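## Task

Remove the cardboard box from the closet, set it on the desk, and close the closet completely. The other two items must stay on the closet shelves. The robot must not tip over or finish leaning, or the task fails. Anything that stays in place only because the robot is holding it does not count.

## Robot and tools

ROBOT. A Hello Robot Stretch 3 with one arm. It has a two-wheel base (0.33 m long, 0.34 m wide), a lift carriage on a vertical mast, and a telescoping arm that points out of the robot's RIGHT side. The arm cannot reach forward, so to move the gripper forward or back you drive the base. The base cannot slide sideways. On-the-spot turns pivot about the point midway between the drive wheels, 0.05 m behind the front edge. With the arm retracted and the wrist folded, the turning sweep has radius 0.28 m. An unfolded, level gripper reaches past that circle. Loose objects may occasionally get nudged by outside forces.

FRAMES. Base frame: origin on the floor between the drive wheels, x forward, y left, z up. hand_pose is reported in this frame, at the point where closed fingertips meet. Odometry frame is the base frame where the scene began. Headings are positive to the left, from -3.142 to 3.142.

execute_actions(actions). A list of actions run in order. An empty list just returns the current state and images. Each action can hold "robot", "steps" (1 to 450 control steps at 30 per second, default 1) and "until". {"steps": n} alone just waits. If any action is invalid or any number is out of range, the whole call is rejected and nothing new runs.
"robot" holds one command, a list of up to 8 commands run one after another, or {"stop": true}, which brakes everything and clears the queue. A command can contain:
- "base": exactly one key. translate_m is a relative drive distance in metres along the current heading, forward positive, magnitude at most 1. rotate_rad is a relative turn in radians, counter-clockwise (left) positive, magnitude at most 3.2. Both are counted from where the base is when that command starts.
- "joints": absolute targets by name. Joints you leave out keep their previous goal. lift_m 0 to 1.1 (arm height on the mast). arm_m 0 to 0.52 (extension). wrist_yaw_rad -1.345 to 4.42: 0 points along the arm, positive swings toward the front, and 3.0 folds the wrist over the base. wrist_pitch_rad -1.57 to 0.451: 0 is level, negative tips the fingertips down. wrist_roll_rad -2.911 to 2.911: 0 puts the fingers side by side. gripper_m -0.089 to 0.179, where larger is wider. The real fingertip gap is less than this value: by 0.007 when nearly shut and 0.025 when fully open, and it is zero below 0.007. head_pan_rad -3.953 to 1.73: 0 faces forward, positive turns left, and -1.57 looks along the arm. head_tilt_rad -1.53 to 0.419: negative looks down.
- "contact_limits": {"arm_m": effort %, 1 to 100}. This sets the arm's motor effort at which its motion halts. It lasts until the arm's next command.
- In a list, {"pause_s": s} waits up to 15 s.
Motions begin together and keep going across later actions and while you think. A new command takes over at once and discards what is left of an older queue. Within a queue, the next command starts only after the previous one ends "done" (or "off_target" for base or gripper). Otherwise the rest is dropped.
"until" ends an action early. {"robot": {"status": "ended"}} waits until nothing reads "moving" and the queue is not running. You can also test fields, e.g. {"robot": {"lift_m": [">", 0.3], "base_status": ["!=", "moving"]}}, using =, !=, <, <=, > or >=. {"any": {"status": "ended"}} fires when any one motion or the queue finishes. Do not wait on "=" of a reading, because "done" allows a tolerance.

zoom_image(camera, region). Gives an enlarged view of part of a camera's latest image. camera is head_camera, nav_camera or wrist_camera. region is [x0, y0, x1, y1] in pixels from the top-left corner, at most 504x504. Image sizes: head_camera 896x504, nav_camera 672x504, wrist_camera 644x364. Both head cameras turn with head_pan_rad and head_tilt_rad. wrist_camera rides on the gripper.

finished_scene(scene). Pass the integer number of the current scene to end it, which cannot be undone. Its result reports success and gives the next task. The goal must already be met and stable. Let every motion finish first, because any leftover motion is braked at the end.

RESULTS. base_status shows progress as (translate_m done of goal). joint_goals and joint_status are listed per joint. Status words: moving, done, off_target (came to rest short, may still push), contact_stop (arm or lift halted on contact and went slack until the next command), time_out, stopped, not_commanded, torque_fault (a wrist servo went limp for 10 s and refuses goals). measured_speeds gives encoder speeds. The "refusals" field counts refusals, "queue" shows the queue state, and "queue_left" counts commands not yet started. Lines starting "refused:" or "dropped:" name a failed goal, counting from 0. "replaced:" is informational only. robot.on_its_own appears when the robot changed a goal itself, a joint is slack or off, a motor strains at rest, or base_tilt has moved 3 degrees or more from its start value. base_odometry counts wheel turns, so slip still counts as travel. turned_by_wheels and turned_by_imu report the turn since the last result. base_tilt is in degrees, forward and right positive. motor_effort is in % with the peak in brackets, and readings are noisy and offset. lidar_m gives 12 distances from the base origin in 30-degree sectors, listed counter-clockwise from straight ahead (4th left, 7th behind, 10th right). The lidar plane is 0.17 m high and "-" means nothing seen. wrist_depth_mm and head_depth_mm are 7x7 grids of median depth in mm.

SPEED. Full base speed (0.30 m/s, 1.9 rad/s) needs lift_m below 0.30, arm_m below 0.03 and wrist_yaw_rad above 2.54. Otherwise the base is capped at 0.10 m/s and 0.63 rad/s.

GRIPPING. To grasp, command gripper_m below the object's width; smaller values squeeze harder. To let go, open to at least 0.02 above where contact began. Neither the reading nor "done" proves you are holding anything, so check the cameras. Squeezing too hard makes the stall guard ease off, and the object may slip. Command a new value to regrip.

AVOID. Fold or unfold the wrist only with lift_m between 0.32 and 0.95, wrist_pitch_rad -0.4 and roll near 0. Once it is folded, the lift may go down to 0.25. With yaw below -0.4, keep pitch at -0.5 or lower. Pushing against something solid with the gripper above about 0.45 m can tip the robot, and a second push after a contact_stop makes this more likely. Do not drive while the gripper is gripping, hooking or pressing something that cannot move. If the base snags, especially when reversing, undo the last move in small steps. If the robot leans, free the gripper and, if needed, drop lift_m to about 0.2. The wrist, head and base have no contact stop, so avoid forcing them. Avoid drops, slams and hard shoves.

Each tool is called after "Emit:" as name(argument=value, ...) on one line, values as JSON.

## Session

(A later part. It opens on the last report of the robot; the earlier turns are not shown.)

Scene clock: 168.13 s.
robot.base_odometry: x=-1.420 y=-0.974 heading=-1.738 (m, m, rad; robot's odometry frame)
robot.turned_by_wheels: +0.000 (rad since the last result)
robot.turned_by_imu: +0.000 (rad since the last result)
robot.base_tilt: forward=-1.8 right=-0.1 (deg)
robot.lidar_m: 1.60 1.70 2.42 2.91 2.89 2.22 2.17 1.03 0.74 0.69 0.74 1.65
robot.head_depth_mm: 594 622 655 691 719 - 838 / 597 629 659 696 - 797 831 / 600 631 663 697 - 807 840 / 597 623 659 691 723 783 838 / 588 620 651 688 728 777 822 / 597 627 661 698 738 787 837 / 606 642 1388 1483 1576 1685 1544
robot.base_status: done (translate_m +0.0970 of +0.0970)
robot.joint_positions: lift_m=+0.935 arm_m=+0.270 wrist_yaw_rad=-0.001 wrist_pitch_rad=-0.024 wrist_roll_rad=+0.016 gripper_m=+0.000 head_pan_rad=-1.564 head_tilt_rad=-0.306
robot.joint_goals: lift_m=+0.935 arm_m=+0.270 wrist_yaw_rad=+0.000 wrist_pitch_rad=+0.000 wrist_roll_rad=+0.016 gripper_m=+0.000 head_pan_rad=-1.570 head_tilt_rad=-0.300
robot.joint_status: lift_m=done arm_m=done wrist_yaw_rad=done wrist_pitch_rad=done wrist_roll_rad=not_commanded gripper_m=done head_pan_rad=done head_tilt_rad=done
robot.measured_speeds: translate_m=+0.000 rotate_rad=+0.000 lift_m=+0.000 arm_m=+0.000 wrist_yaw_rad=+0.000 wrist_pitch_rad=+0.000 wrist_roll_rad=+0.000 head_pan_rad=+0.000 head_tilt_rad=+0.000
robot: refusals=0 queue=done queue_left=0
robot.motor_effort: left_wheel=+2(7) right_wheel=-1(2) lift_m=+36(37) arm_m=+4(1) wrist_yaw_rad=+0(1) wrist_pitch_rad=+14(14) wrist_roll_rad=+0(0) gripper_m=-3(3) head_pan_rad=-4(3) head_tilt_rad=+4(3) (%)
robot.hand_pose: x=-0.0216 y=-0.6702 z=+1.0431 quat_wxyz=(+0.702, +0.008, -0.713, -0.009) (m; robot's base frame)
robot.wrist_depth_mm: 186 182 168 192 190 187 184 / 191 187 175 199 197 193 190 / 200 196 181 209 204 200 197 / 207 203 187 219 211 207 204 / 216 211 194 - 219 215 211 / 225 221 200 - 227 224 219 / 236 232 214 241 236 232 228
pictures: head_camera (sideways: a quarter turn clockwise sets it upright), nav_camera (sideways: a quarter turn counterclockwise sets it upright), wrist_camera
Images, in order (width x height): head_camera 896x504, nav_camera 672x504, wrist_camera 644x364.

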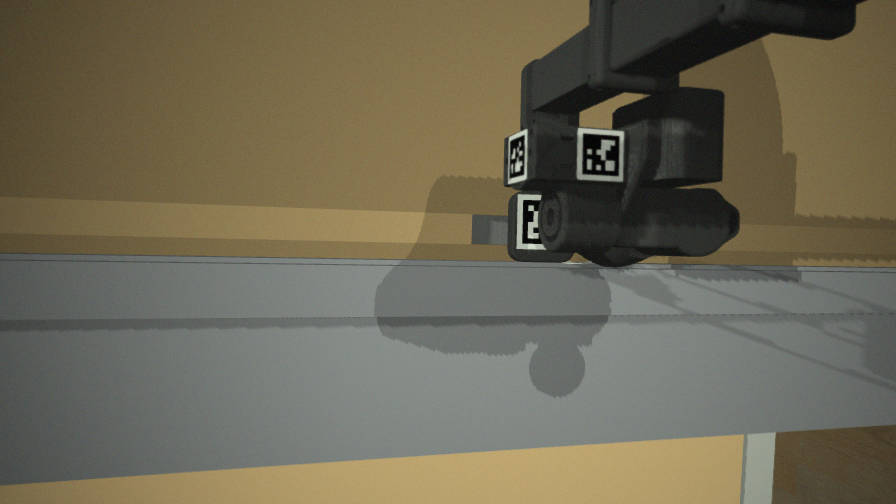

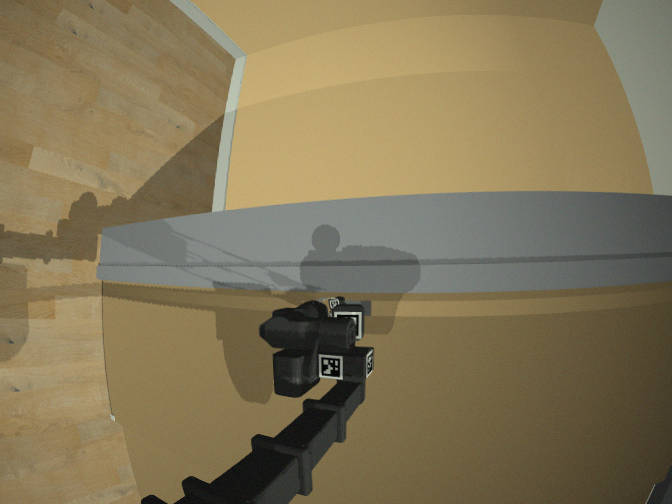

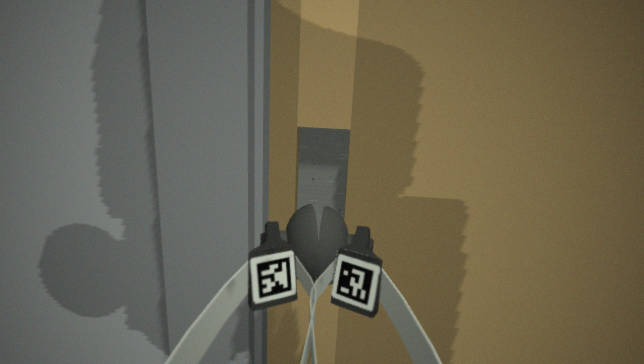

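Emit:
execute_actions(actions=[{"robot":{"joints":{"arm_m":0.34},"contact_limits":{"arm_m":10}},"steps":450,"until":{"robot":{"status":"ended"}}},{"robot":{"base":{"translate_m":-0.1}},"steps":450,"until":{"robot":{"status":"ended"}}}])

Scene clock: 171.63 s.
robot.base_odometry: x=-1.404 y=-0.875 heading=-1.738 (m, m, rad; robot's odometry frame)
robot.turned_by_wheels: +0.000 (rad since the last result)
robot.turned_by_imu: -0.002 (rad since the last result)
robot.base_tilt: forward=-1.6 right=-0.1 (deg)
robot.lidar_m: 1.71 1.80 2.58 2.90 2.76 2.12 2.08 1.03 0.74 0.71 0.74 1.75
robot.head_depth_mm: 591 621 651 689 714 - 827 / 595 621 658 691 - 784 834 / 596 627 660 691 - 790 836 / 606 635 667 704 1161 804 847 / 1236 1307 1360 1077 1158 1276 1415 / 583 613 644 681 721 768 826 / 595 626 660 699 738 786 838
robot.base_status: done (translate_m -0.1000 of -0.1000)
robot.joint_positions: lift_m=+0.935 arm_m=+0.309 wrist_yaw_rad=+0.026 wrist_pitch_rad=-0.028 wrist_roll_rad=+0.016 gripper_m=+0.000 head_pan_rad=-1.564 head_tilt_rad=-0.306
robot.joint_goals: lift_m=+0.935 arm_m=+0.309 wrist_yaw_rad=+0.000 wrist_pitch_rad=+0.000 wrist_roll_rad=+0.016 gripper_m=+0.000 head_pan_rad=-1.570 head_tilt_rad=-0.300
robot.joint_status: lift_m=done arm_m=contact_stop wrist_yaw_rad=done wrist_pitch_rad=done wrist_roll_rad=not_commanded gripper_m=done head_pan_rad=done head_tilt_rad=done
robot.measured_speeds: translate_m=+0.000 rotate_rad=+0.000 lift_m=+0.000 arm_m=+0.000 wrist_yaw_rad=+0.000 wrist_pitch_rad=+0.000 wrist_roll_rad=+0.000 head_pan_rad=+0.000 head_tilt_rad=+0.000
robot: refusals=0 queue=done queue_left=0
robot.on_its_own: arm_m is slack since a contact_stop, until your next command for it (your +0.340 is given up); wrist_yaw_rad is at rest, and its effort (-24) is outside its rest range (-12 to +12)
robot.motor_effort: left_wheel=+11(25) right_wheel=-8(22) lift_m=+36(36) arm_m=+0(7) wrist_yaw_rad=-24(62) wrist_pitch_rad=+17(19) wrist_roll_rad=+0(0) gripper_m=-4(7) head_pan_rad=-4(3) head_tilt_rad=+3(3) (%)
robot.contact_limits: arm_m 10 (drawing in: default 18, maximum 30; extending or still: default 26, maximum 42)
robot.hand_pose: x=-0.0149 y=-0.7094 z=+1.0421 quat_wxyz=(+0.702, +0.019, -0.712, -0.001) (m; robot's base frame)
robot.wrist_depth_mm: 158 212 469 152 149 146 143 / 160 215 480 158 154 151 147 / 162 218 492 164 160 156 153 / 167 222 507 183 166 162 158 / 169 225 539 - 172 168 163 / 174 228 555 - 178 175 169 / 176 232 199 193 187 183 177
pictures: head_camera (sideways: a quarter turn clockwise sets it upright), nav_camera (sideways: a quarter turn counterclockwise sets it upright), wrist_camera
Images, in order (width x height): head_camera 896x504, nav_camera 672x504, wrist_camera 644x364.

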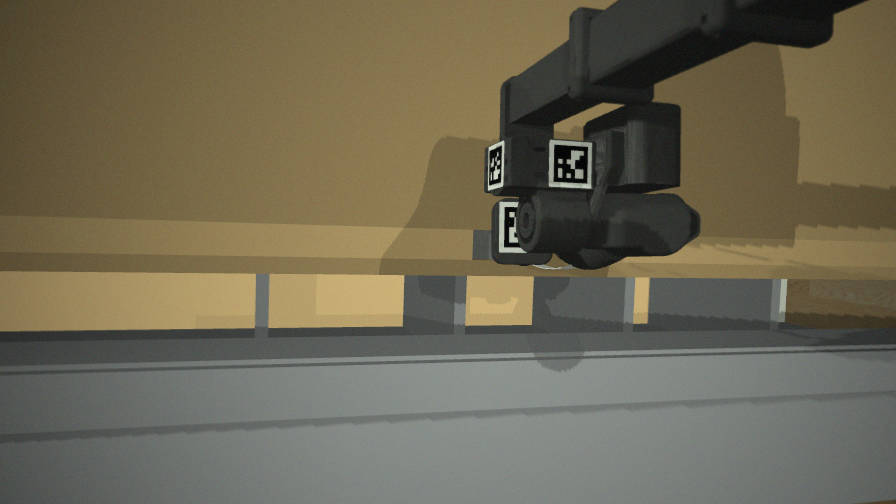

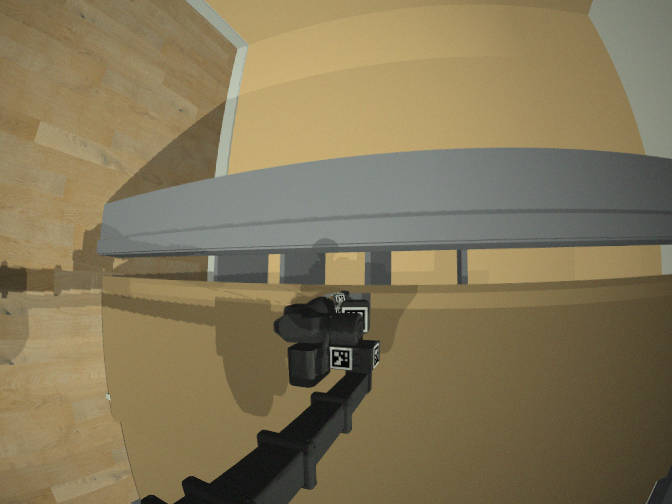

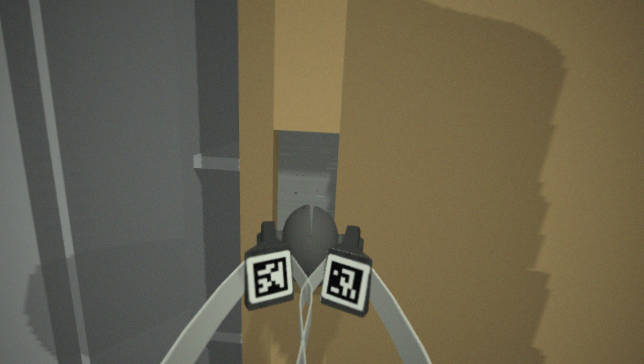

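Emit:
execute_actions(actions=[{"robot":[{"base":{"translate_m":-0.08},"joints":{"wrist_yaw_rad":0}},{"joints":{"arm_m":0.27,"lift_m":0.85}},{"base":{"translate_m":0.1}},{"joints":{"arm_m":0.345},"contact_limits":{"arm_m":12}},{"base":{"translate_m":-0.36}},{"base":{"translate_m":0.02}},{"joints":{"arm_m":0.0,"head_tilt_rad":-0.5,"head_pan_rad":-1.3}}],"steps":450,"until":{"robot":{"status":"ended"}}},{"steps":400,"until":{"robot":{"status":"ended"}}}])

Scene clock: 174.07 s.
robot.base_odometry: x=-1.390 y=-0.796 heading=-1.738 (m, m, rad; robot's odometry frame)
robot.turned_by_wheels: +0.000 (rad since the last result)
robot.turned_by_imu: -0.002 (rad since the last result)
robot.base_tilt: forward=-1.6 right=+0.0 (deg)
robot.lidar_m: 1.79 1.89 2.70 2.90 2.66 2.04 1.99 1.02 0.73 0.71 0.72 1.83
robot.head_depth_mm: 590 616 646 684 710 - 822 / 589 618 653 684 - 780 823 / 592 623 657 689 - 786 828 / 599 631 665 694 740 791 838 / 1253 1313 1389 1433 1287 1382 1507 / 1095 1132 1144 1164 850 870 897 / 588 614 646 680 724 770 825
robot.base_status: done (translate_m -0.0800 of -0.0800)
robot.joint_positions: lift_m=+0.935 arm_m=+0.305 wrist_yaw_rad=+0.063 wrist_pitch_rad=-0.028 wrist_roll_rad=+0.016 gripper_m=+0.000 head_pan_rad=-1.564 head_tilt_rad=-0.306
robot.joint_goals: lift_m=+0.935 arm_m=+0.305 wrist_yaw_rad=+0.052 wrist_pitch_rad=+0.000 wrist_roll_rad=+0.016 gripper_m=+0.000 head_pan_rad=-1.570 head_tilt_rad=-0.300
robot.joint_status: lift_m=done arm_m=contact_stop wrist_yaw_rad=off_target wrist_pitch_rad=done wrist_roll_rad=not_commanded gripper_m=done head_pan_rad=done head_tilt_rad=done
robot.measured_speeds: translate_m=+0.000 rotate_rad=+0.000 lift_m=+0.000 arm_m=+0.000 wrist_yaw_rad=+0.000 wrist_pitch_rad=+0.000 wrist_roll_rad=+0.000 head_pan_rad=+0.000 head_tilt_rad=+0.000
robot: refusals=0 queue=dropped queue_left=0
robot.on_its_own: wrist_yaw_rad is held at +0.052, not at your +0.000, by its stall guard, which is not easing now; arm_m is slack since a contact_stop, until your next command for it (your +0.340 is given up)
robot.motor_effort: left_wheel=+5(19) right_wheel=-4(19) lift_m=+36(36) arm_m=+1(4) wrist_yaw_rad=-9(46) wrist_pitch_rad=+16(17) wrist_roll_rad=+0(0) gripper_m=-4(7) head_pan_rad=-3(4) head_tilt_rad=+4(3) (%)
robot.contact_limits: arm_m 10 (drawing in: default 18, maximum 30; extending or still: default 26, maximum 42)
robot.hand_pose: x=-0.0054 y=-0.7045 z=+1.0420 quat_wxyz=(+0.701, +0.033, -0.712, +0.012) (m; robot's base frame)
robot.wrist_depth_mm: 232 450 632 154 149 144 140 / 235 461 650 159 154 148 144 / 238 471 620 165 159 154 149 / 242 484 640 183 165 159 155 / 245 492 754 - 171 165 160 / 249 496 684 - 177 172 165 / 251 501 600 193 185 178 172
pictures: head_camera (sideways: a quarter turn clockwise sets it upright), nav_camera (sideways: a quarter turn counterclockwise sets it upright), wrist_camera
dropped: robot: command 0 of its queue: wrist_yaw_rad: off_target
Images, in order (width x height): head_camera 896x504, nav_camera 672x504, wrist_camera 644x364.

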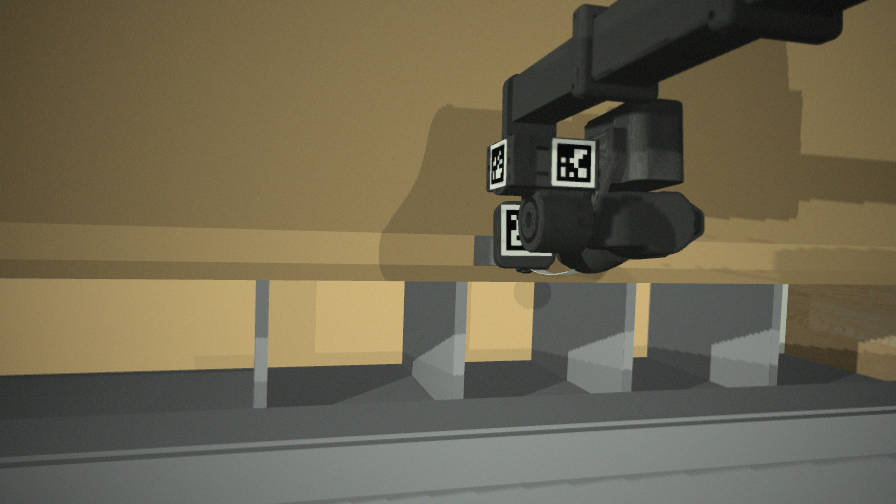

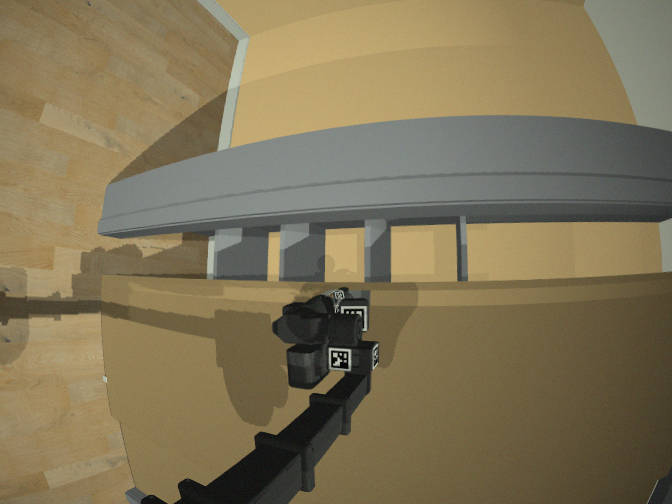

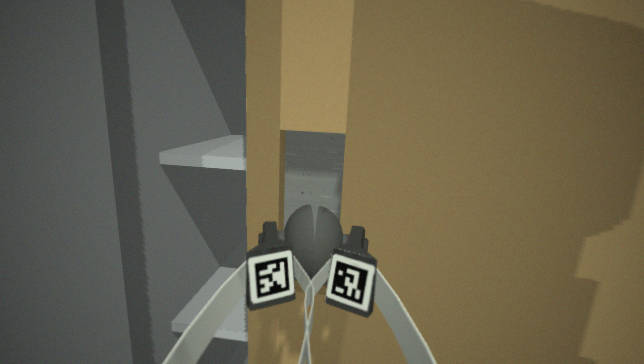

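Emit:
execute_actions(actions=[{"robot":[{"joints":{"arm_m":0.27}},{"base":{"translate_m":0.115},"joints":{"lift_m":0.85,"wrist_yaw_rad":0}},{"joints":{"arm_m":0.345},"contact_limits":{"arm_m":12}},{"base":{"translate_m":-0.37}},{"base":{"translate_m":0.02}},{"joints":{"arm_m":0.0,"head_tilt_rad":-0.5,"head_pan_rad":-1.3}}],"steps":450,"until":{"robot":{"status":"ended"}}},{"steps":400,"until":{"robot":{"status":"ended"}}}])

Scene clock: 190.17 s.
robot.base_odometry: x=-1.351 y=-0.565 heading=-1.738 (m, m, rad; robot's odometry frame)
robot.turned_by_wheels: +0.000 (rad since the last result)
robot.turned_by_imu: -0.006 (rad since the last result)
robot.base_tilt: forward=-1.7 right=+0.1 (deg)
robot.lidar_m: 2.02 2.12 3.04 2.90 2.35 1.80 1.76 0.94 0.72 0.70 0.82 2.07
robot.head_depth_mm: 1135 1230 1193 1275 771 820 - / 1164 1270 1318 1327 1388 1539 - / 1208 1314 1179 1328 1444 1631 1339 / 1249 1361 1418 1409 1498 1639 1346 / 1131 1248 1290 1335 1440 1566 1332 / 951 1002 1035 933 997 1082 1222 / 661 710 763 840 952 1094 1254
robot.base_status: done (translate_m +0.0200 of +0.0200)
robot.joint_positions: lift_m=+0.850 arm_m=+0.001 wrist_yaw_rad=+0.000 wrist_pitch_rad=-0.024 wrist_roll_rad=+0.016 gripper_m=+0.000 head_pan_rad=-1.307 head_tilt_rad=-0.494
robot.joint_goals: lift_m=+0.850 arm_m=+0.000 wrist_yaw_rad=+0.000 wrist_pitch_rad=+0.000 wrist_roll_rad=+0.016 gripper_m=+0.000 head_pan_rad=-1.300 head_tilt_rad=-0.500
robot.joint_status: lift_m=done arm_m=done wrist_yaw_rad=done wrist_pitch_rad=done wrist_roll_rad=not_commanded gripper_m=done head_pan_rad=done head_tilt_rad=done
robot.measured_speeds: translate_m=+0.000 rotate_rad=+0.000 lift_m=+0.000 arm_m=+0.000 wrist_yaw_rad=+0.000 wrist_pitch_rad=+0.000 wrist_roll_rad=+0.000 head_pan_rad=+0.000 head_tilt_rad=+0.000
robot: refusals=0 queue=done queue_left=0
robot.motor_effort: left_wheel=+2(24) right_wheel=+0(23) lift_m=+16(35) arm_m=-3(7) wrist_yaw_rad=+0(55) wrist_pitch_rad=+14(17) wrist_roll_rad=+0(0) gripper_m=-3(7) head_pan_rad=+4(29) head_tilt_rad=-3(23) (%)
robot.hand_pose: x=-0.0214 y=-0.4018 z=+0.9590 quat_wxyz=(+0.702, +0.009, -0.713, -0.009) (m; robot's base frame)
robot.wrist_depth_mm: 595 921 - - 416 412 408 / 555 886 - - 439 428 420 / 558 978 - - 446 445 434 / 554 975 - - 465 456 449 / 573 912 - - 486 475 470 / 576 - - - 496 493 482 / 575 954 - 970 523 507 507
pictures: head_camera (sideways: a quarter turn clockwise sets it upright), nav_camera (sideways: a quarter turn counterclockwise sets it upright), wrist_camera
Images, in order (width x height): head_camera 896x504, nav_camera 672x504, wrist_camera 644x364.

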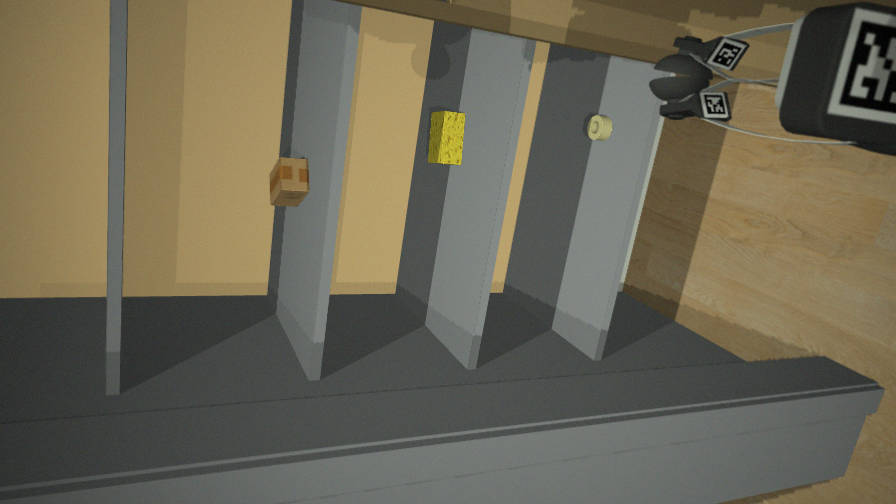

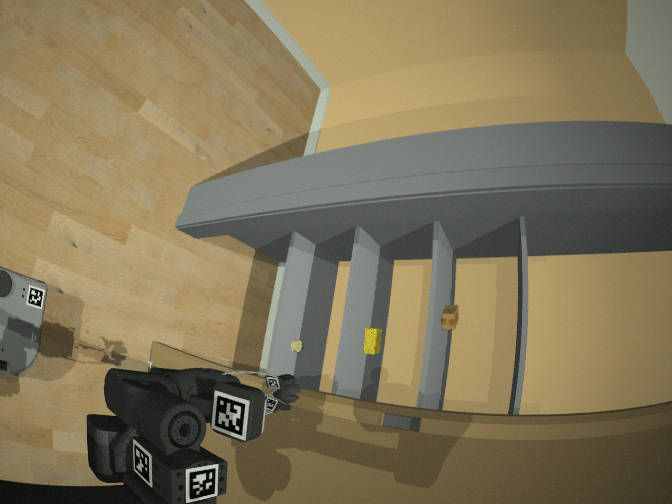

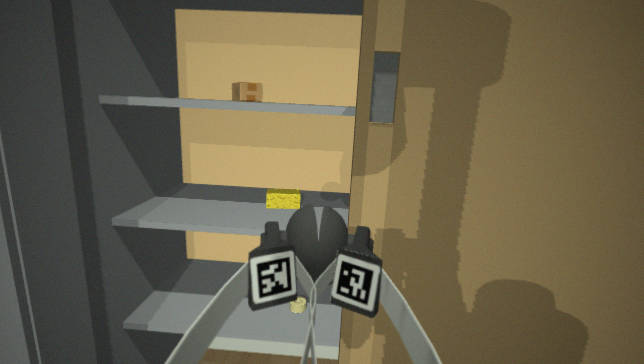

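Emit:
execute_actions(actions=[{"robot":[{"joints":{"wrist_pitch_rad":-0.4,"wrist_yaw_rad":3.0}},{"base":{"rotate_rad":-0.85}},{"base":{"translate_m":0.29}},{"base":{"rotate_rad":0.85}},{"joints":{"wrist_yaw_rad":0}},{"joints":{"wrist_pitch_rad":0,"lift_m":0.98,"gripper_m":0.12,"head_pan_rad":-1.57,"head_tilt_rad":-0.3}}],"steps":450,"until":{"robot":{"status":"ended"}}},{"steps":400,"until":{"robot":{"status":"ended"}}}])

Scene clock: 207.37 s.
robot.base_odometry: x=-1.598 y=-0.717 heading=-1.738 (m, m, rad; robot's odometry frame)
robot.turned_by_wheels: +0.000 (rad since the last result)
robot.turned_by_imu: -0.003 (rad since the last result)
robot.base_tilt: forward=-1.7 right=+0.0 (deg)
robot.lidar_m: 1.82 1.92 2.74 3.13 2.62 2.01 1.96 0.66 0.55 1.15 0.53 1.84
robot.head_depth_mm: 1032 1079 1135 1086 1229 962 - / 1032 1080 1144 1085 1238 1029 1150 / 1040 1091 1140 1073 1257 - - / 1051 1100 1155 963 1265 1042 - / 1050 1106 1165 1059 1281 1224 1067 / 1054 1099 1160 1055 1210 1032 1097 / 866 874 897 869 928 944 962
robot.base_status: done (rotate_rad +0.8499 of +0.8500)
robot.joint_positions: lift_m=+0.980 arm_m=+0.001 wrist_yaw_rad=+0.002 wrist_pitch_rad=-0.023 wrist_roll_rad=+0.016 gripper_m=+0.120 head_pan_rad=-1.563 head_tilt_rad=-0.310
robot.joint_goals: lift_m=+0.980 arm_m=+0.000 wrist_yaw_rad=+0.000 wrist_pitch_rad=+0.000 wrist_roll_rad=+0.016 gripper_m=+0.120 head_pan_rad=-1.570 head_tilt_rad=-0.300
robot.joint_status: lift_m=done arm_m=done wrist_yaw_rad=done wrist_pitch_rad=done wrist_roll_rad=not_commanded gripper_m=done head_pan_rad=done head_tilt_rad=done
robot.measured_speeds: translate_m=+0.000 rotate_rad=+0.000 lift_m=+0.000 arm_m=+0.000 wrist_yaw_rad=+0.000 wrist_pitch_rad=+0.000 wrist_roll_rad=+0.000 head_pan_rad=+0.000 head_tilt_rad=+0.000
robot: refusals=0 queue=done queue_left=0
robot.motor_effort: left_wheel=-3(9) right_wheel=+2(5) lift_m=+38(47) arm_m=-2(3) wrist_yaw_rad=-3(3) wrist_pitch_rad=+14(15) wrist_roll_rad=+0(0) gripper_m=+0(78) head_pan_rad=-4(27) head_tilt_rad=+6(23) (%)
robot.hand_pose: x=-0.0210 y=-0.4018 z=+1.0881 quat_wxyz=(+0.702, +0.009, -0.713, -0.008) (m; robot's base frame)
robot.wrist_depth_mm: 311 576 726 680 644 596 564 / 316 599 974 950 948 919 914 / 318 608 - 971 993 967 940 / 321 614 746 703 732 686 568 / 326 589 - - - - 286 / 328 - 820 831 857 904 279 / 317 643 - 731 696 674 275
pictures: head_camera (sideways: a quarter turn clockwise sets it upright), nav_camera (sideways: a quarter turn counterclockwise sets it upright), wrist_camera
Images, in order (width x height): head_camera 896x504, nav_camera 672x504, wrist_camera 644x364.

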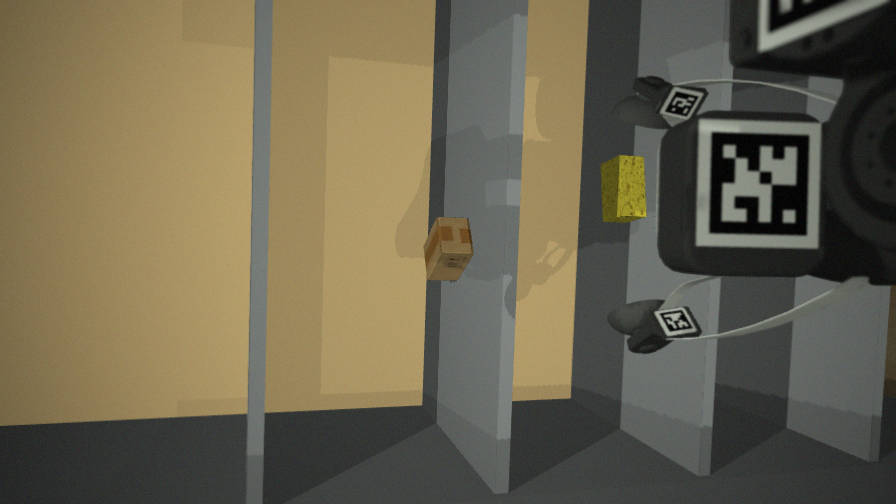

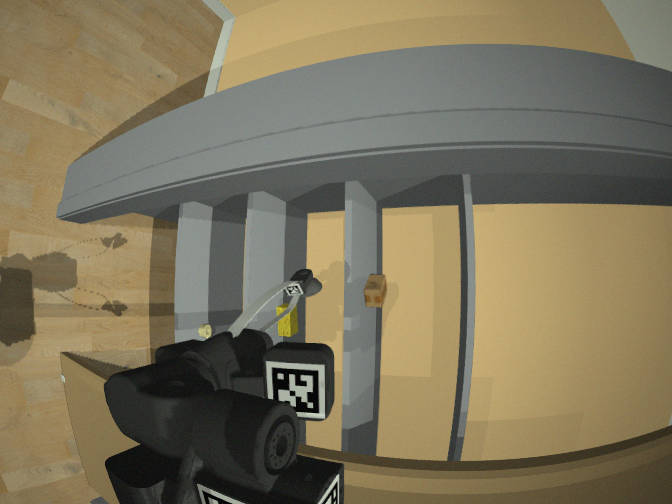

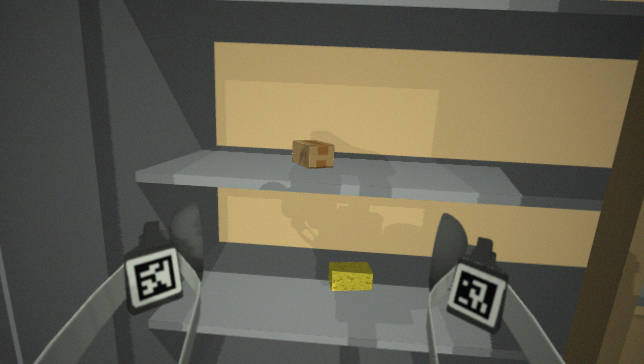

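Emit:
execute_actions(actions=[{"robot":{"base":{"translate_m":0.012},"joints":{"lift_m":0.95,"arm_m":0.52}},"steps":450,"until":{"robot":{"status":"ended"}}}])

Scene clock: 212.80 s.
robot.base_odometry: x=-1.600 y=-0.729 heading=-1.738 (m, m, rad; robot's odometry frame)
robot.turned_by_wheels: +0.000 (rad since the last result)
robot.turned_by_imu: -0.001 (rad since the last result)
robot.base_tilt: forward=-1.7 right=-0.1 (deg)
robot.lidar_m: 1.80 1.90 2.73 3.13 2.63 2.02 1.97 0.66 0.55 1.11 0.53 1.83
robot.head_depth_mm: 1028 1079 1135 1089 - - 1074 / 1032 1097 1143 1189 1198 1004 1077 / 1034 1090 1145 - 1257 997 1078 / 1041 1098 1151 1188 1242 1046 1073 / 1045 1105 1165 1060 1268 1042 1067 / 1047 1102 1149 1048 1165 1037 1102 / 836 846 865 870 897 911 671
robot.base_status: done (translate_m +0.0120 of +0.0120)
robot.joint_positions: lift_m=+0.951 arm_m=+0.520 wrist_yaw_rad=+0.001 wrist_pitch_rad=-0.023 wrist_roll_rad=+0.016 gripper_m=+0.120 head_pan_rad=-1.563 head_tilt_rad=-0.310
robot.joint_goals: lift_m=+0.950 arm_m=+0.520 wrist_yaw_rad=+0.000 wrist_pitch_rad=+0.000 wrist_roll_rad=+0.016 gripper_m=+0.120 head_pan_rad=-1.570 head_tilt_rad=-0.300
robot.joint_status: lift_m=done arm_m=done wrist_yaw_rad=done wrist_pitch_rad=done wrist_roll_rad=not_commanded gripper_m=done head_pan_rad=done head_tilt_rad=done
robot.measured_speeds: translate_m=+0.000 rotate_rad=+0.000 lift_m=+0.000 arm_m=+0.000 wrist_yaw_rad=+0.000 wrist_pitch_rad=+0.000 wrist_roll_rad=+0.000 head_pan_rad=+0.000 head_tilt_rad=+0.000
robot: refusals=0 queue=done queue_left=0
robot.motor_effort: left_wheel=-3(6) right_wheel=+2(5) lift_m=+15(38) arm_m=+3(6) wrist_yaw_rad=-3(1) wrist_pitch_rad=+14(14) wrist_roll_rad=+0(0) gripper_m=+0(0) head_pan_rad=-4(4) head_tilt_rad=+5(5) (%)
robot.hand_pose: x=-0.0213 y=-0.9202 z=+1.0592 quat_wxyz=(+0.702, +0.009, -0.713, -0.008) (m; robot's base frame)
robot.wrist_depth_mm: 377 438 429 421 417 405 404 / 381 452 444 438 431 424 416 / 387 465 462 457 449 435 431 / 357 407 427 236 456 449 443 / 247 271 244 185 282 299 305 / 183 - 192 186 200 208 211 / - 146 149 153 154 151 161
pictures: head_camera (sideways: a quarter turn clockwise sets it upright), nav_camera (sideways: a quarter turn counterclockwise sets it upright), wrist_camera
Images, in order (width x height): head_camera 896x504, nav_camera 672x504, wrist_camera 644x364.

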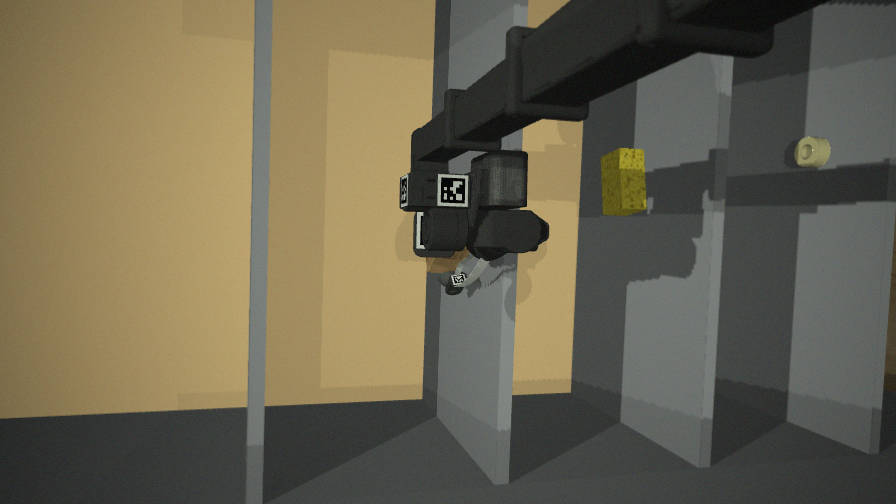

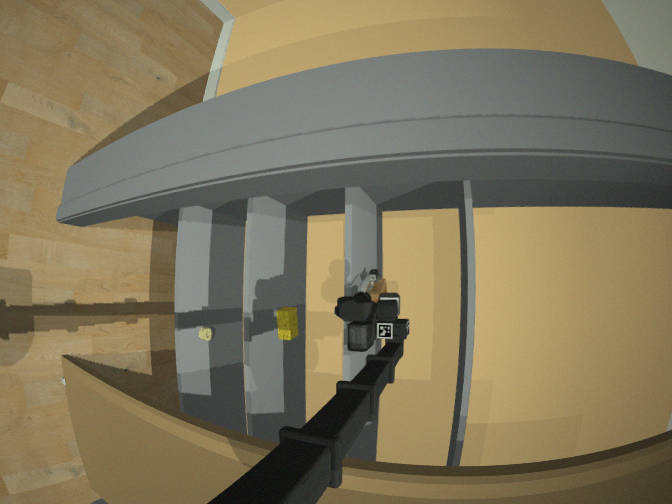

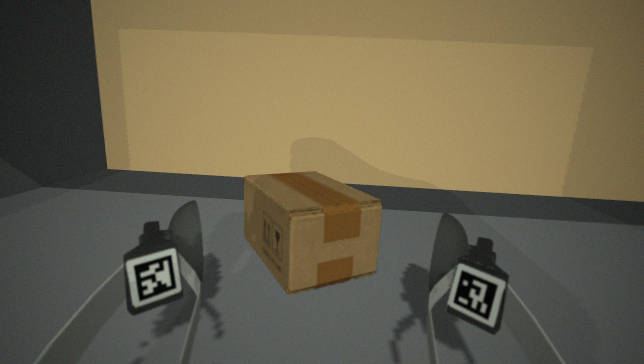

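Emit:
execute_actions(actions=[{"robot":[{"joints":{"lift_m":0.97,"arm_m":0.0}},{"joints":{"wrist_pitch_rad":-1.5},"base":{"rotate_rad":-0.8}},{"base":{"translate_m":0.1}},{"base":{"rotate_rad":0.8}},{"base":{"translate_m":-0.07},"joints":{"wrist_pitch_rad":0}},{"joints":{"arm_m":0.40}},{"joints":{"lift_m":0.94}}],"steps":450,"until":{"robot":{"status":"ended"}}},{"steps":400,"until":{"robot":{"status":"ended"}}}])

Scene clock: 232.20 s.
robot.base_odometry: x=-1.671 y=-0.717 heading=-1.738 (m, m, rad; robot's odometry frame)
robot.turned_by_wheels: +0.000 (rad since the last result)
robot.turned_by_imu: -0.005 (rad since the last result)
robot.base_tilt: forward=-1.7 right=+0.0 (deg)
robot.lidar_m: 1.80 1.90 2.71 3.21 2.62 2.02 1.98 0.57 0.49 1.10 0.47 0.61
robot.head_depth_mm: 968 1007 1068 1090 776 - 1086 / 966 1019 1067 1109 1159 915 1074 / 973 1027 1081 1124 1020 918 1069 / 984 1029 1086 1123 1152 913 1069 / 992 1038 1094 1055 1200 949 1071 / 997 1034 1092 1050 1149 950 1064 / 830 837 860 864 882 869 929
robot.base_status: done (translate_m -0.0700 of -0.0700)
robot.joint_positions: lift_m=+0.940 arm_m=+0.400 wrist_yaw_rad=+0.000 wrist_pitch_rad=-0.023 wrist_roll_rad=+0.016 gripper_m=+0.120 head_pan_rad=-1.563 head_tilt_rad=-0.310
robot.joint_goals: lift_m=+0.940 arm_m=+0.400 wrist_yaw_rad=+0.000 wrist_pitch_rad=+0.000 wrist_roll_rad=+0.016 gripper_m=+0.120 head_pan_rad=-1.570 head_tilt_rad=-0.300
robot.joint_status: lift_m=done arm_m=done wrist_yaw_rad=done wrist_pitch_rad=done wrist_roll_rad=not_commanded gripper_m=done head_pan_rad=done head_tilt_rad=done
robot.measured_speeds: translate_m=+0.000 rotate_rad=+0.000 lift_m=+0.000 arm_m=+0.000 wrist_yaw_rad=+0.000 wrist_pitch_rad=+0.000 wrist_roll_rad=+0.000 head_pan_rad=+0.000 head_tilt_rad=+0.000
robot: refusals=0 queue=done queue_left=0
robot.motor_effort: left_wheel=-4(10) right_wheel=+2(4) lift_m=+15(41) arm_m=+4(1) wrist_yaw_rad=-1(1) wrist_pitch_rad=+13(15) wrist_roll_rad=+0(0) gripper_m=+0(0) head_pan_rad=-3(4) head_tilt_rad=+6(6) (%)
robot.hand_pose: x=-0.0214 y=-0.8002 z=+1.0492 quat_wxyz=(+0.702, +0.009, -0.713, -0.008) (m; robot's base frame)
robot.wrist_depth_mm: 380 481 476 471 458 462 453 / 383 496 494 487 480 468 466 / 391 518 510 504 493 489 477 / 357 374 385 237 442 470 489 / 226 246 241 232 258 272 277 / 166 - 173 177 181 189 192 / - 132 135 139 140 138 146
pictures: head_camera (sideways: a quarter turn clockwise sets it upright), nav_camera (sideways: a quarter turn counterclockwise sets it upright), wrist_camera
Images, in order (width x height): head_camera 896x504, nav_camera 672x504, wrist_camera 644x364.

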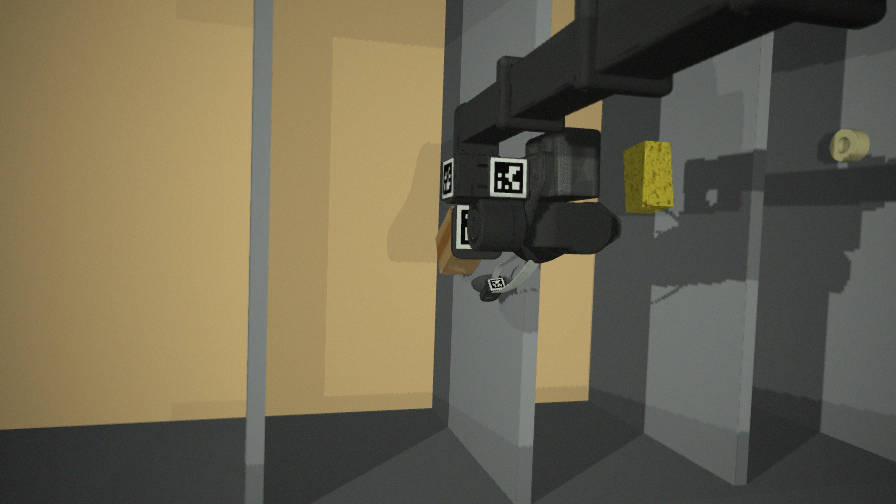

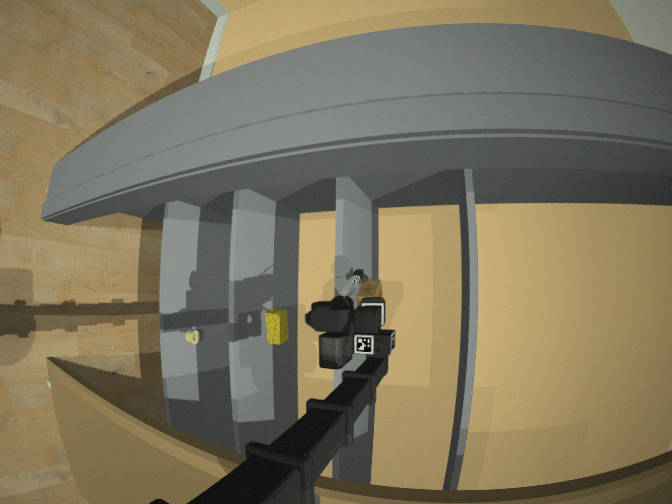

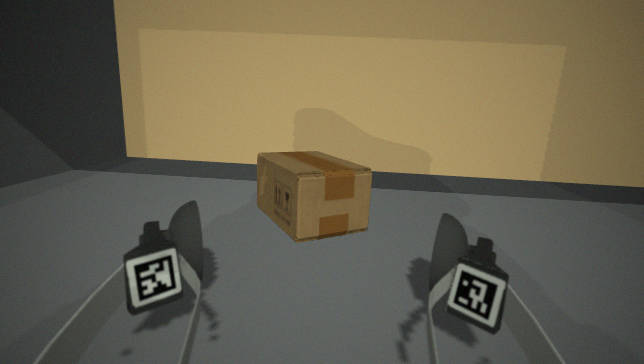

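Emit:
execute_actions(actions=[{"robot":[{"joints":{"arm_m":0.515}},{"joints":{"gripper_m":0.02}},{"pause_s":0.7},{"joints":{"lift_m":0.97}},{"joints":{"arm_m":0.3}}],"steps":450,"until":{"robot":{"status":"ended"}}}])

Scene clock: 241.67 s.
robot.base_odometry: x=-1.671 y=-0.717 heading=-1.738 (m, m, rad; robot's odometry frame)
robot.turned_by_wheels: +0.000 (rad since the last result)
robot.turned_by_imu: -0.003 (rad since the last result)
robot.base_tilt: forward=-1.6 right=-0.1 (deg)
robot.lidar_m: 1.81 1.91 2.72 3.20 2.61 2.03 1.97 0.57 0.49 1.12 0.47 0.61
robot.head_depth_mm: 967 1016 1068 1097 - 892 1053 / 972 1016 1068 1109 1154 926 1078 / 979 1026 1083 1120 - 923 1087 / 984 1034 1088 1123 1162 921 1080 / 993 1036 1091 1079 1162 920 1071 / 995 1039 1094 1068 1154 953 1069 / 845 856 869 880 901 872 938
robot.base_status: done (translate_m -0.0700 of -0.0700)
robot.joint_positions: lift_m=+0.970 arm_m=+0.300 wrist_yaw_rad=+0.000 wrist_pitch_rad=-0.034 wrist_roll_rad=+0.018 gripper_m=+0.024 head_pan_rad=-1.564 head_tilt_rad=-0.305
robot.joint_goals: lift_m=+0.970 arm_m=+0.300 wrist_yaw_rad=+0.000 wrist_pitch_rad=+0.000 wrist_roll_rad=+0.018 gripper_m=+0.023 head_pan_rad=-1.570 head_tilt_rad=-0.300
robot.joint_status: lift_m=done arm_m=done wrist_yaw_rad=done wrist_pitch_rad=done wrist_roll_rad=not_commanded gripper_m=done head_pan_rad=done head_tilt_rad=done
robot.measured_speeds: translate_m=+0.000 rotate_rad=+0.000 lift_m=+0.000 arm_m=+0.000 wrist_yaw_rad=+0.000 wrist_pitch_rad=+0.000 wrist_roll_rad=+0.000 head_pan_rad=+0.000 head_tilt_rad=+0.000
robot: refusals=0 queue=done queue_left=0
robot.motor_effort: left_wheel=-1(29) right_wheel=+1(23) lift_m=+37(42) arm_m=-3(14) wrist_yaw_rad=+0(15) wrist_pitch_rad=+20(75) wrist_roll_rad=-1(1) gripper_m=-21(94) head_pan_rad=-4(3) head_tilt_rad=+3(5) (%)
robot.hand_pose: x=-0.0215 y=-0.7006 z=+1.0755 quat_wxyz=(+0.701, +0.012, -0.713, -0.012) (m; robot's base frame)
robot.wrist_depth_mm: 390 546 574 558 549 545 534 / 397 555 592 577 576 569 554 / 401 558 625 603 601 590 578 / 387 465 434 169 538 574 591 / 288 295 128 133 305 336 347 / 231 228 137 139 151 238 243 / 420 571 613 599 606 595 211
pictures: head_camera (sideways: a quarter turn clockwise sets it upright), nav_camera (sideways: a quarter turn counterclockwise sets it upright), wrist_camera
Images, in order (width x height): head_camera 896x504, nav_camera 672x504, wrist_camera 644x364.

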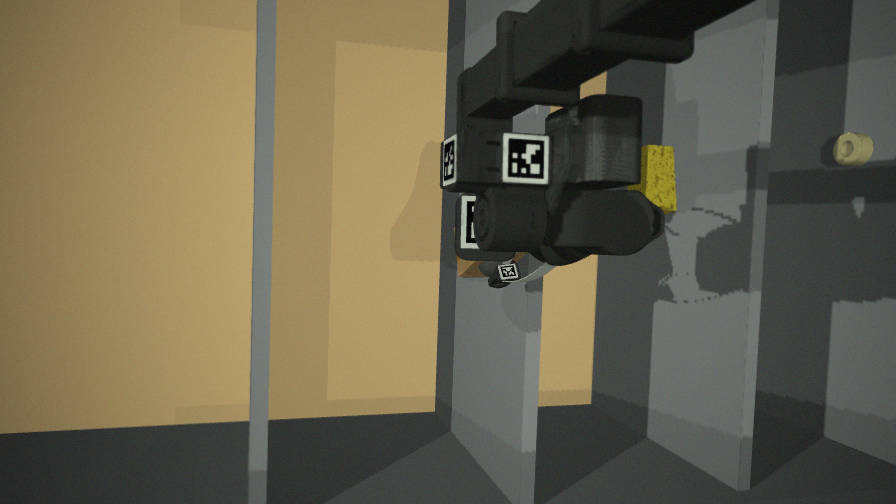

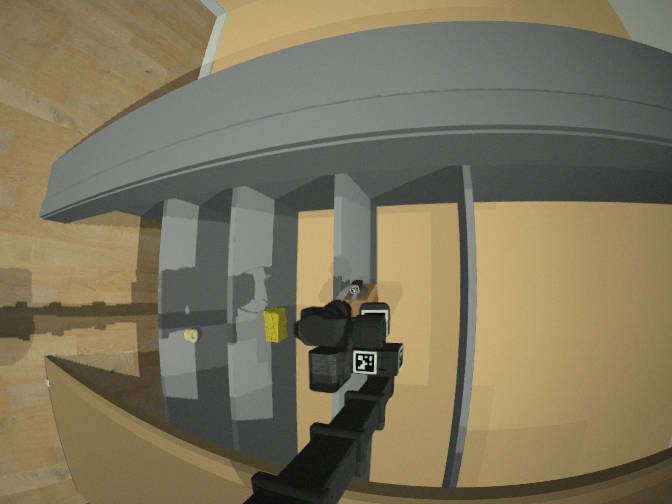

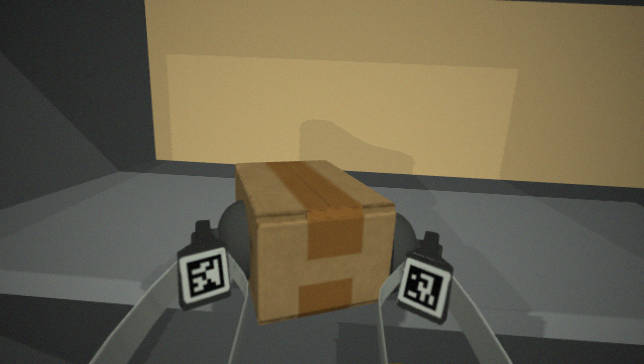

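Emit:
execute_actions(actions=[{"robot":[{"joints":{"arm_m":0.0}},{"joints":{"wrist_pitch_rad":-0.4,"lift_m":0.9}},{"joints":{"wrist_yaw_rad":3.0}},{"joints":{"lift_m":0.27,"head_pan_rad":0},"base":{"rotate_rad":1.58}},{"base":{"translate_m":1.0}},{"base":{"translate_m":1.0}},{"base":{"translate_m":0.6}}],"steps":450,"until":{"robot":{"status":"ended"}}},{"steps":450,"until":{"robot":{"status":"ended"}}},{"steps":450,"until":{"robot":{"status":"ended"}}}])

Scene clock: 269.87 s.
robot.base_odometry: x=+0.897 y=-1.126 heading=-0.158 (m, m, rad; robot's odometry frame)
robot.turned_by_wheels: +1.580 (rad since the last result)
robot.turned_by_imu: +1.582 (rad since the last result)
robot.base_tilt: forward=-1.7 right=-0.1 (deg)
robot.lidar_m: 0.58 1.11 1.42 1.77 1.89 2.77 3.02 2.62 2.01 1.97 1.39 1.07
robot.head_depth_mm: 870 910 956 1013 1075 1137 1209 / 874 913 968 1022 1078 1134 1183 / 880 920 972 1028 830 553 427 / 883 932 979 1029 776 548 425 / 887 936 989 1033 773 545 425 / 894 938 990 1035 766 546 424 / 894 944 998 1050 766 545 422
robot.base_status: done (translate_m +0.6000 of +0.6000)
robot.joint_positions: lift_m=+0.270 arm_m=+0.001 wrist_yaw_rad=+2.999 wrist_pitch_rad=-0.428 wrist_roll_rad=+0.018 gripper_m=+0.024 head_pan_rad=-0.007 head_tilt_rad=-0.305
robot.joint_goals: lift_m=+0.270 arm_m=+0.000 wrist_yaw_rad=+3.000 wrist_pitch_rad=-0.400 wrist_roll_rad=+0.018 gripper_m=+0.023 head_pan_rad=+0.000 head_tilt_rad=-0.300
robot.joint_status: lift_m=done arm_m=done wrist_yaw_rad=done wrist_pitch_rad=done wrist_roll_rad=not_commanded gripper_m=done head_pan_rad=done head_tilt_rad=done
robot.measured_speeds: translate_m=+0.000 rotate_rad=+0.000 lift_m=+0.000 arm_m=+0.000 wrist_yaw_rad=+0.000 wrist_pitch_rad=+0.000 wrist_roll_rad=+0.000 head_pan_rad=+0.000 head_tilt_rad=+0.000
robot: refusals=0 queue=done queue_left=0
robot.motor_effort: left_wheel=-4(10) right_wheel=+2(6) lift_m=+16(40) arm_m=-2(3) wrist_yaw_rad=+0(3) wrist_pitch_rad=+16(20) wrist_roll_rad=-1(1) gripper_m=-21(21) head_pan_rad=+3(44) head_tilt_rad=+3(3) (%)
robot.hand_pose: x=+0.0105 y=+0.0747 z=+0.2809 quat_wxyz=(+0.200, +0.706, +0.099, +0.672) (m; robot's base frame)
robot.wrist_depth_mm: - - - - - - - / - - - - - - - / 834 817 856 875 902 912 933 / 649 661 185 169 694 707 721 / 543 547 126 133 562 583 582 / 475 - 133 140 151 493 495 / - - - - 419 422 430
pictures: head_camera (sideways: a quarter turn clockwise sets it upright), nav_camera (sideways: a quarter turn counterclockwise sets it upright), wrist_camera
Images, in order (width x height): head_camera 896x504, nav_camera 672x504, wrist_camera 644x364.

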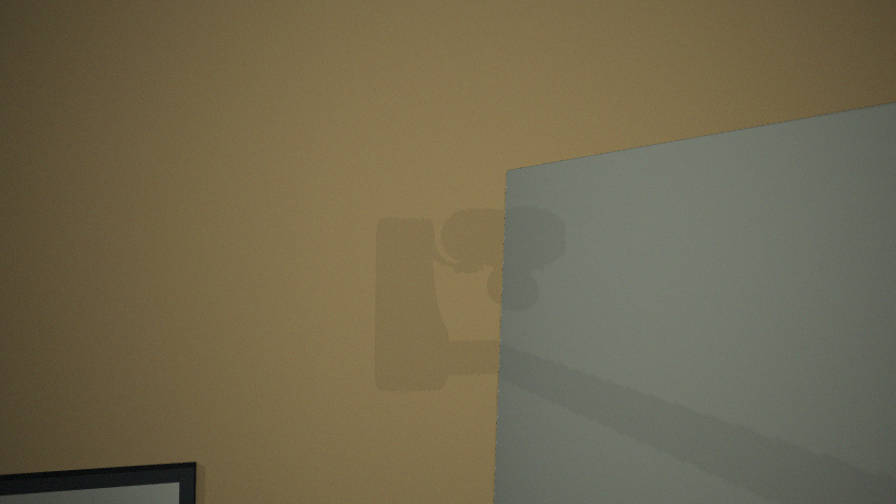

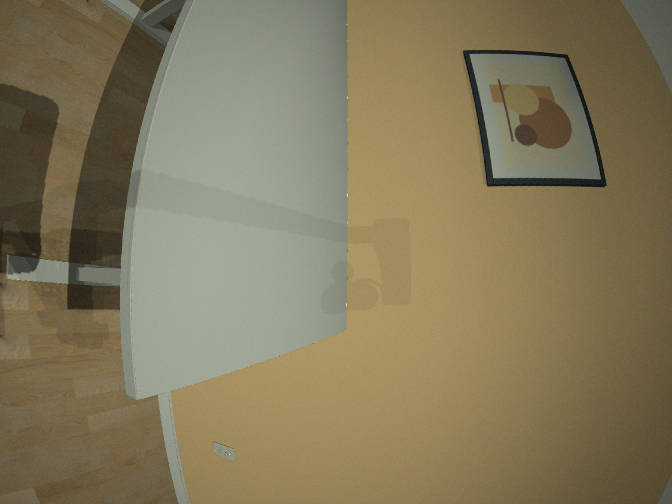

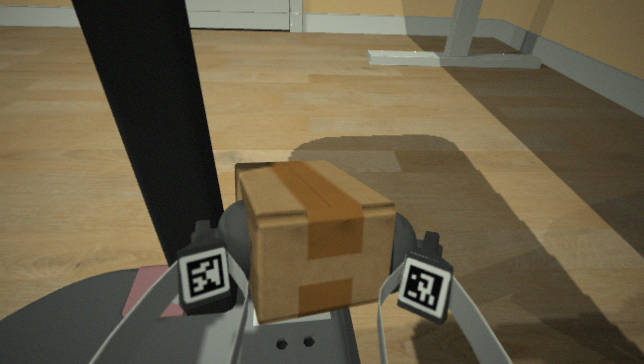

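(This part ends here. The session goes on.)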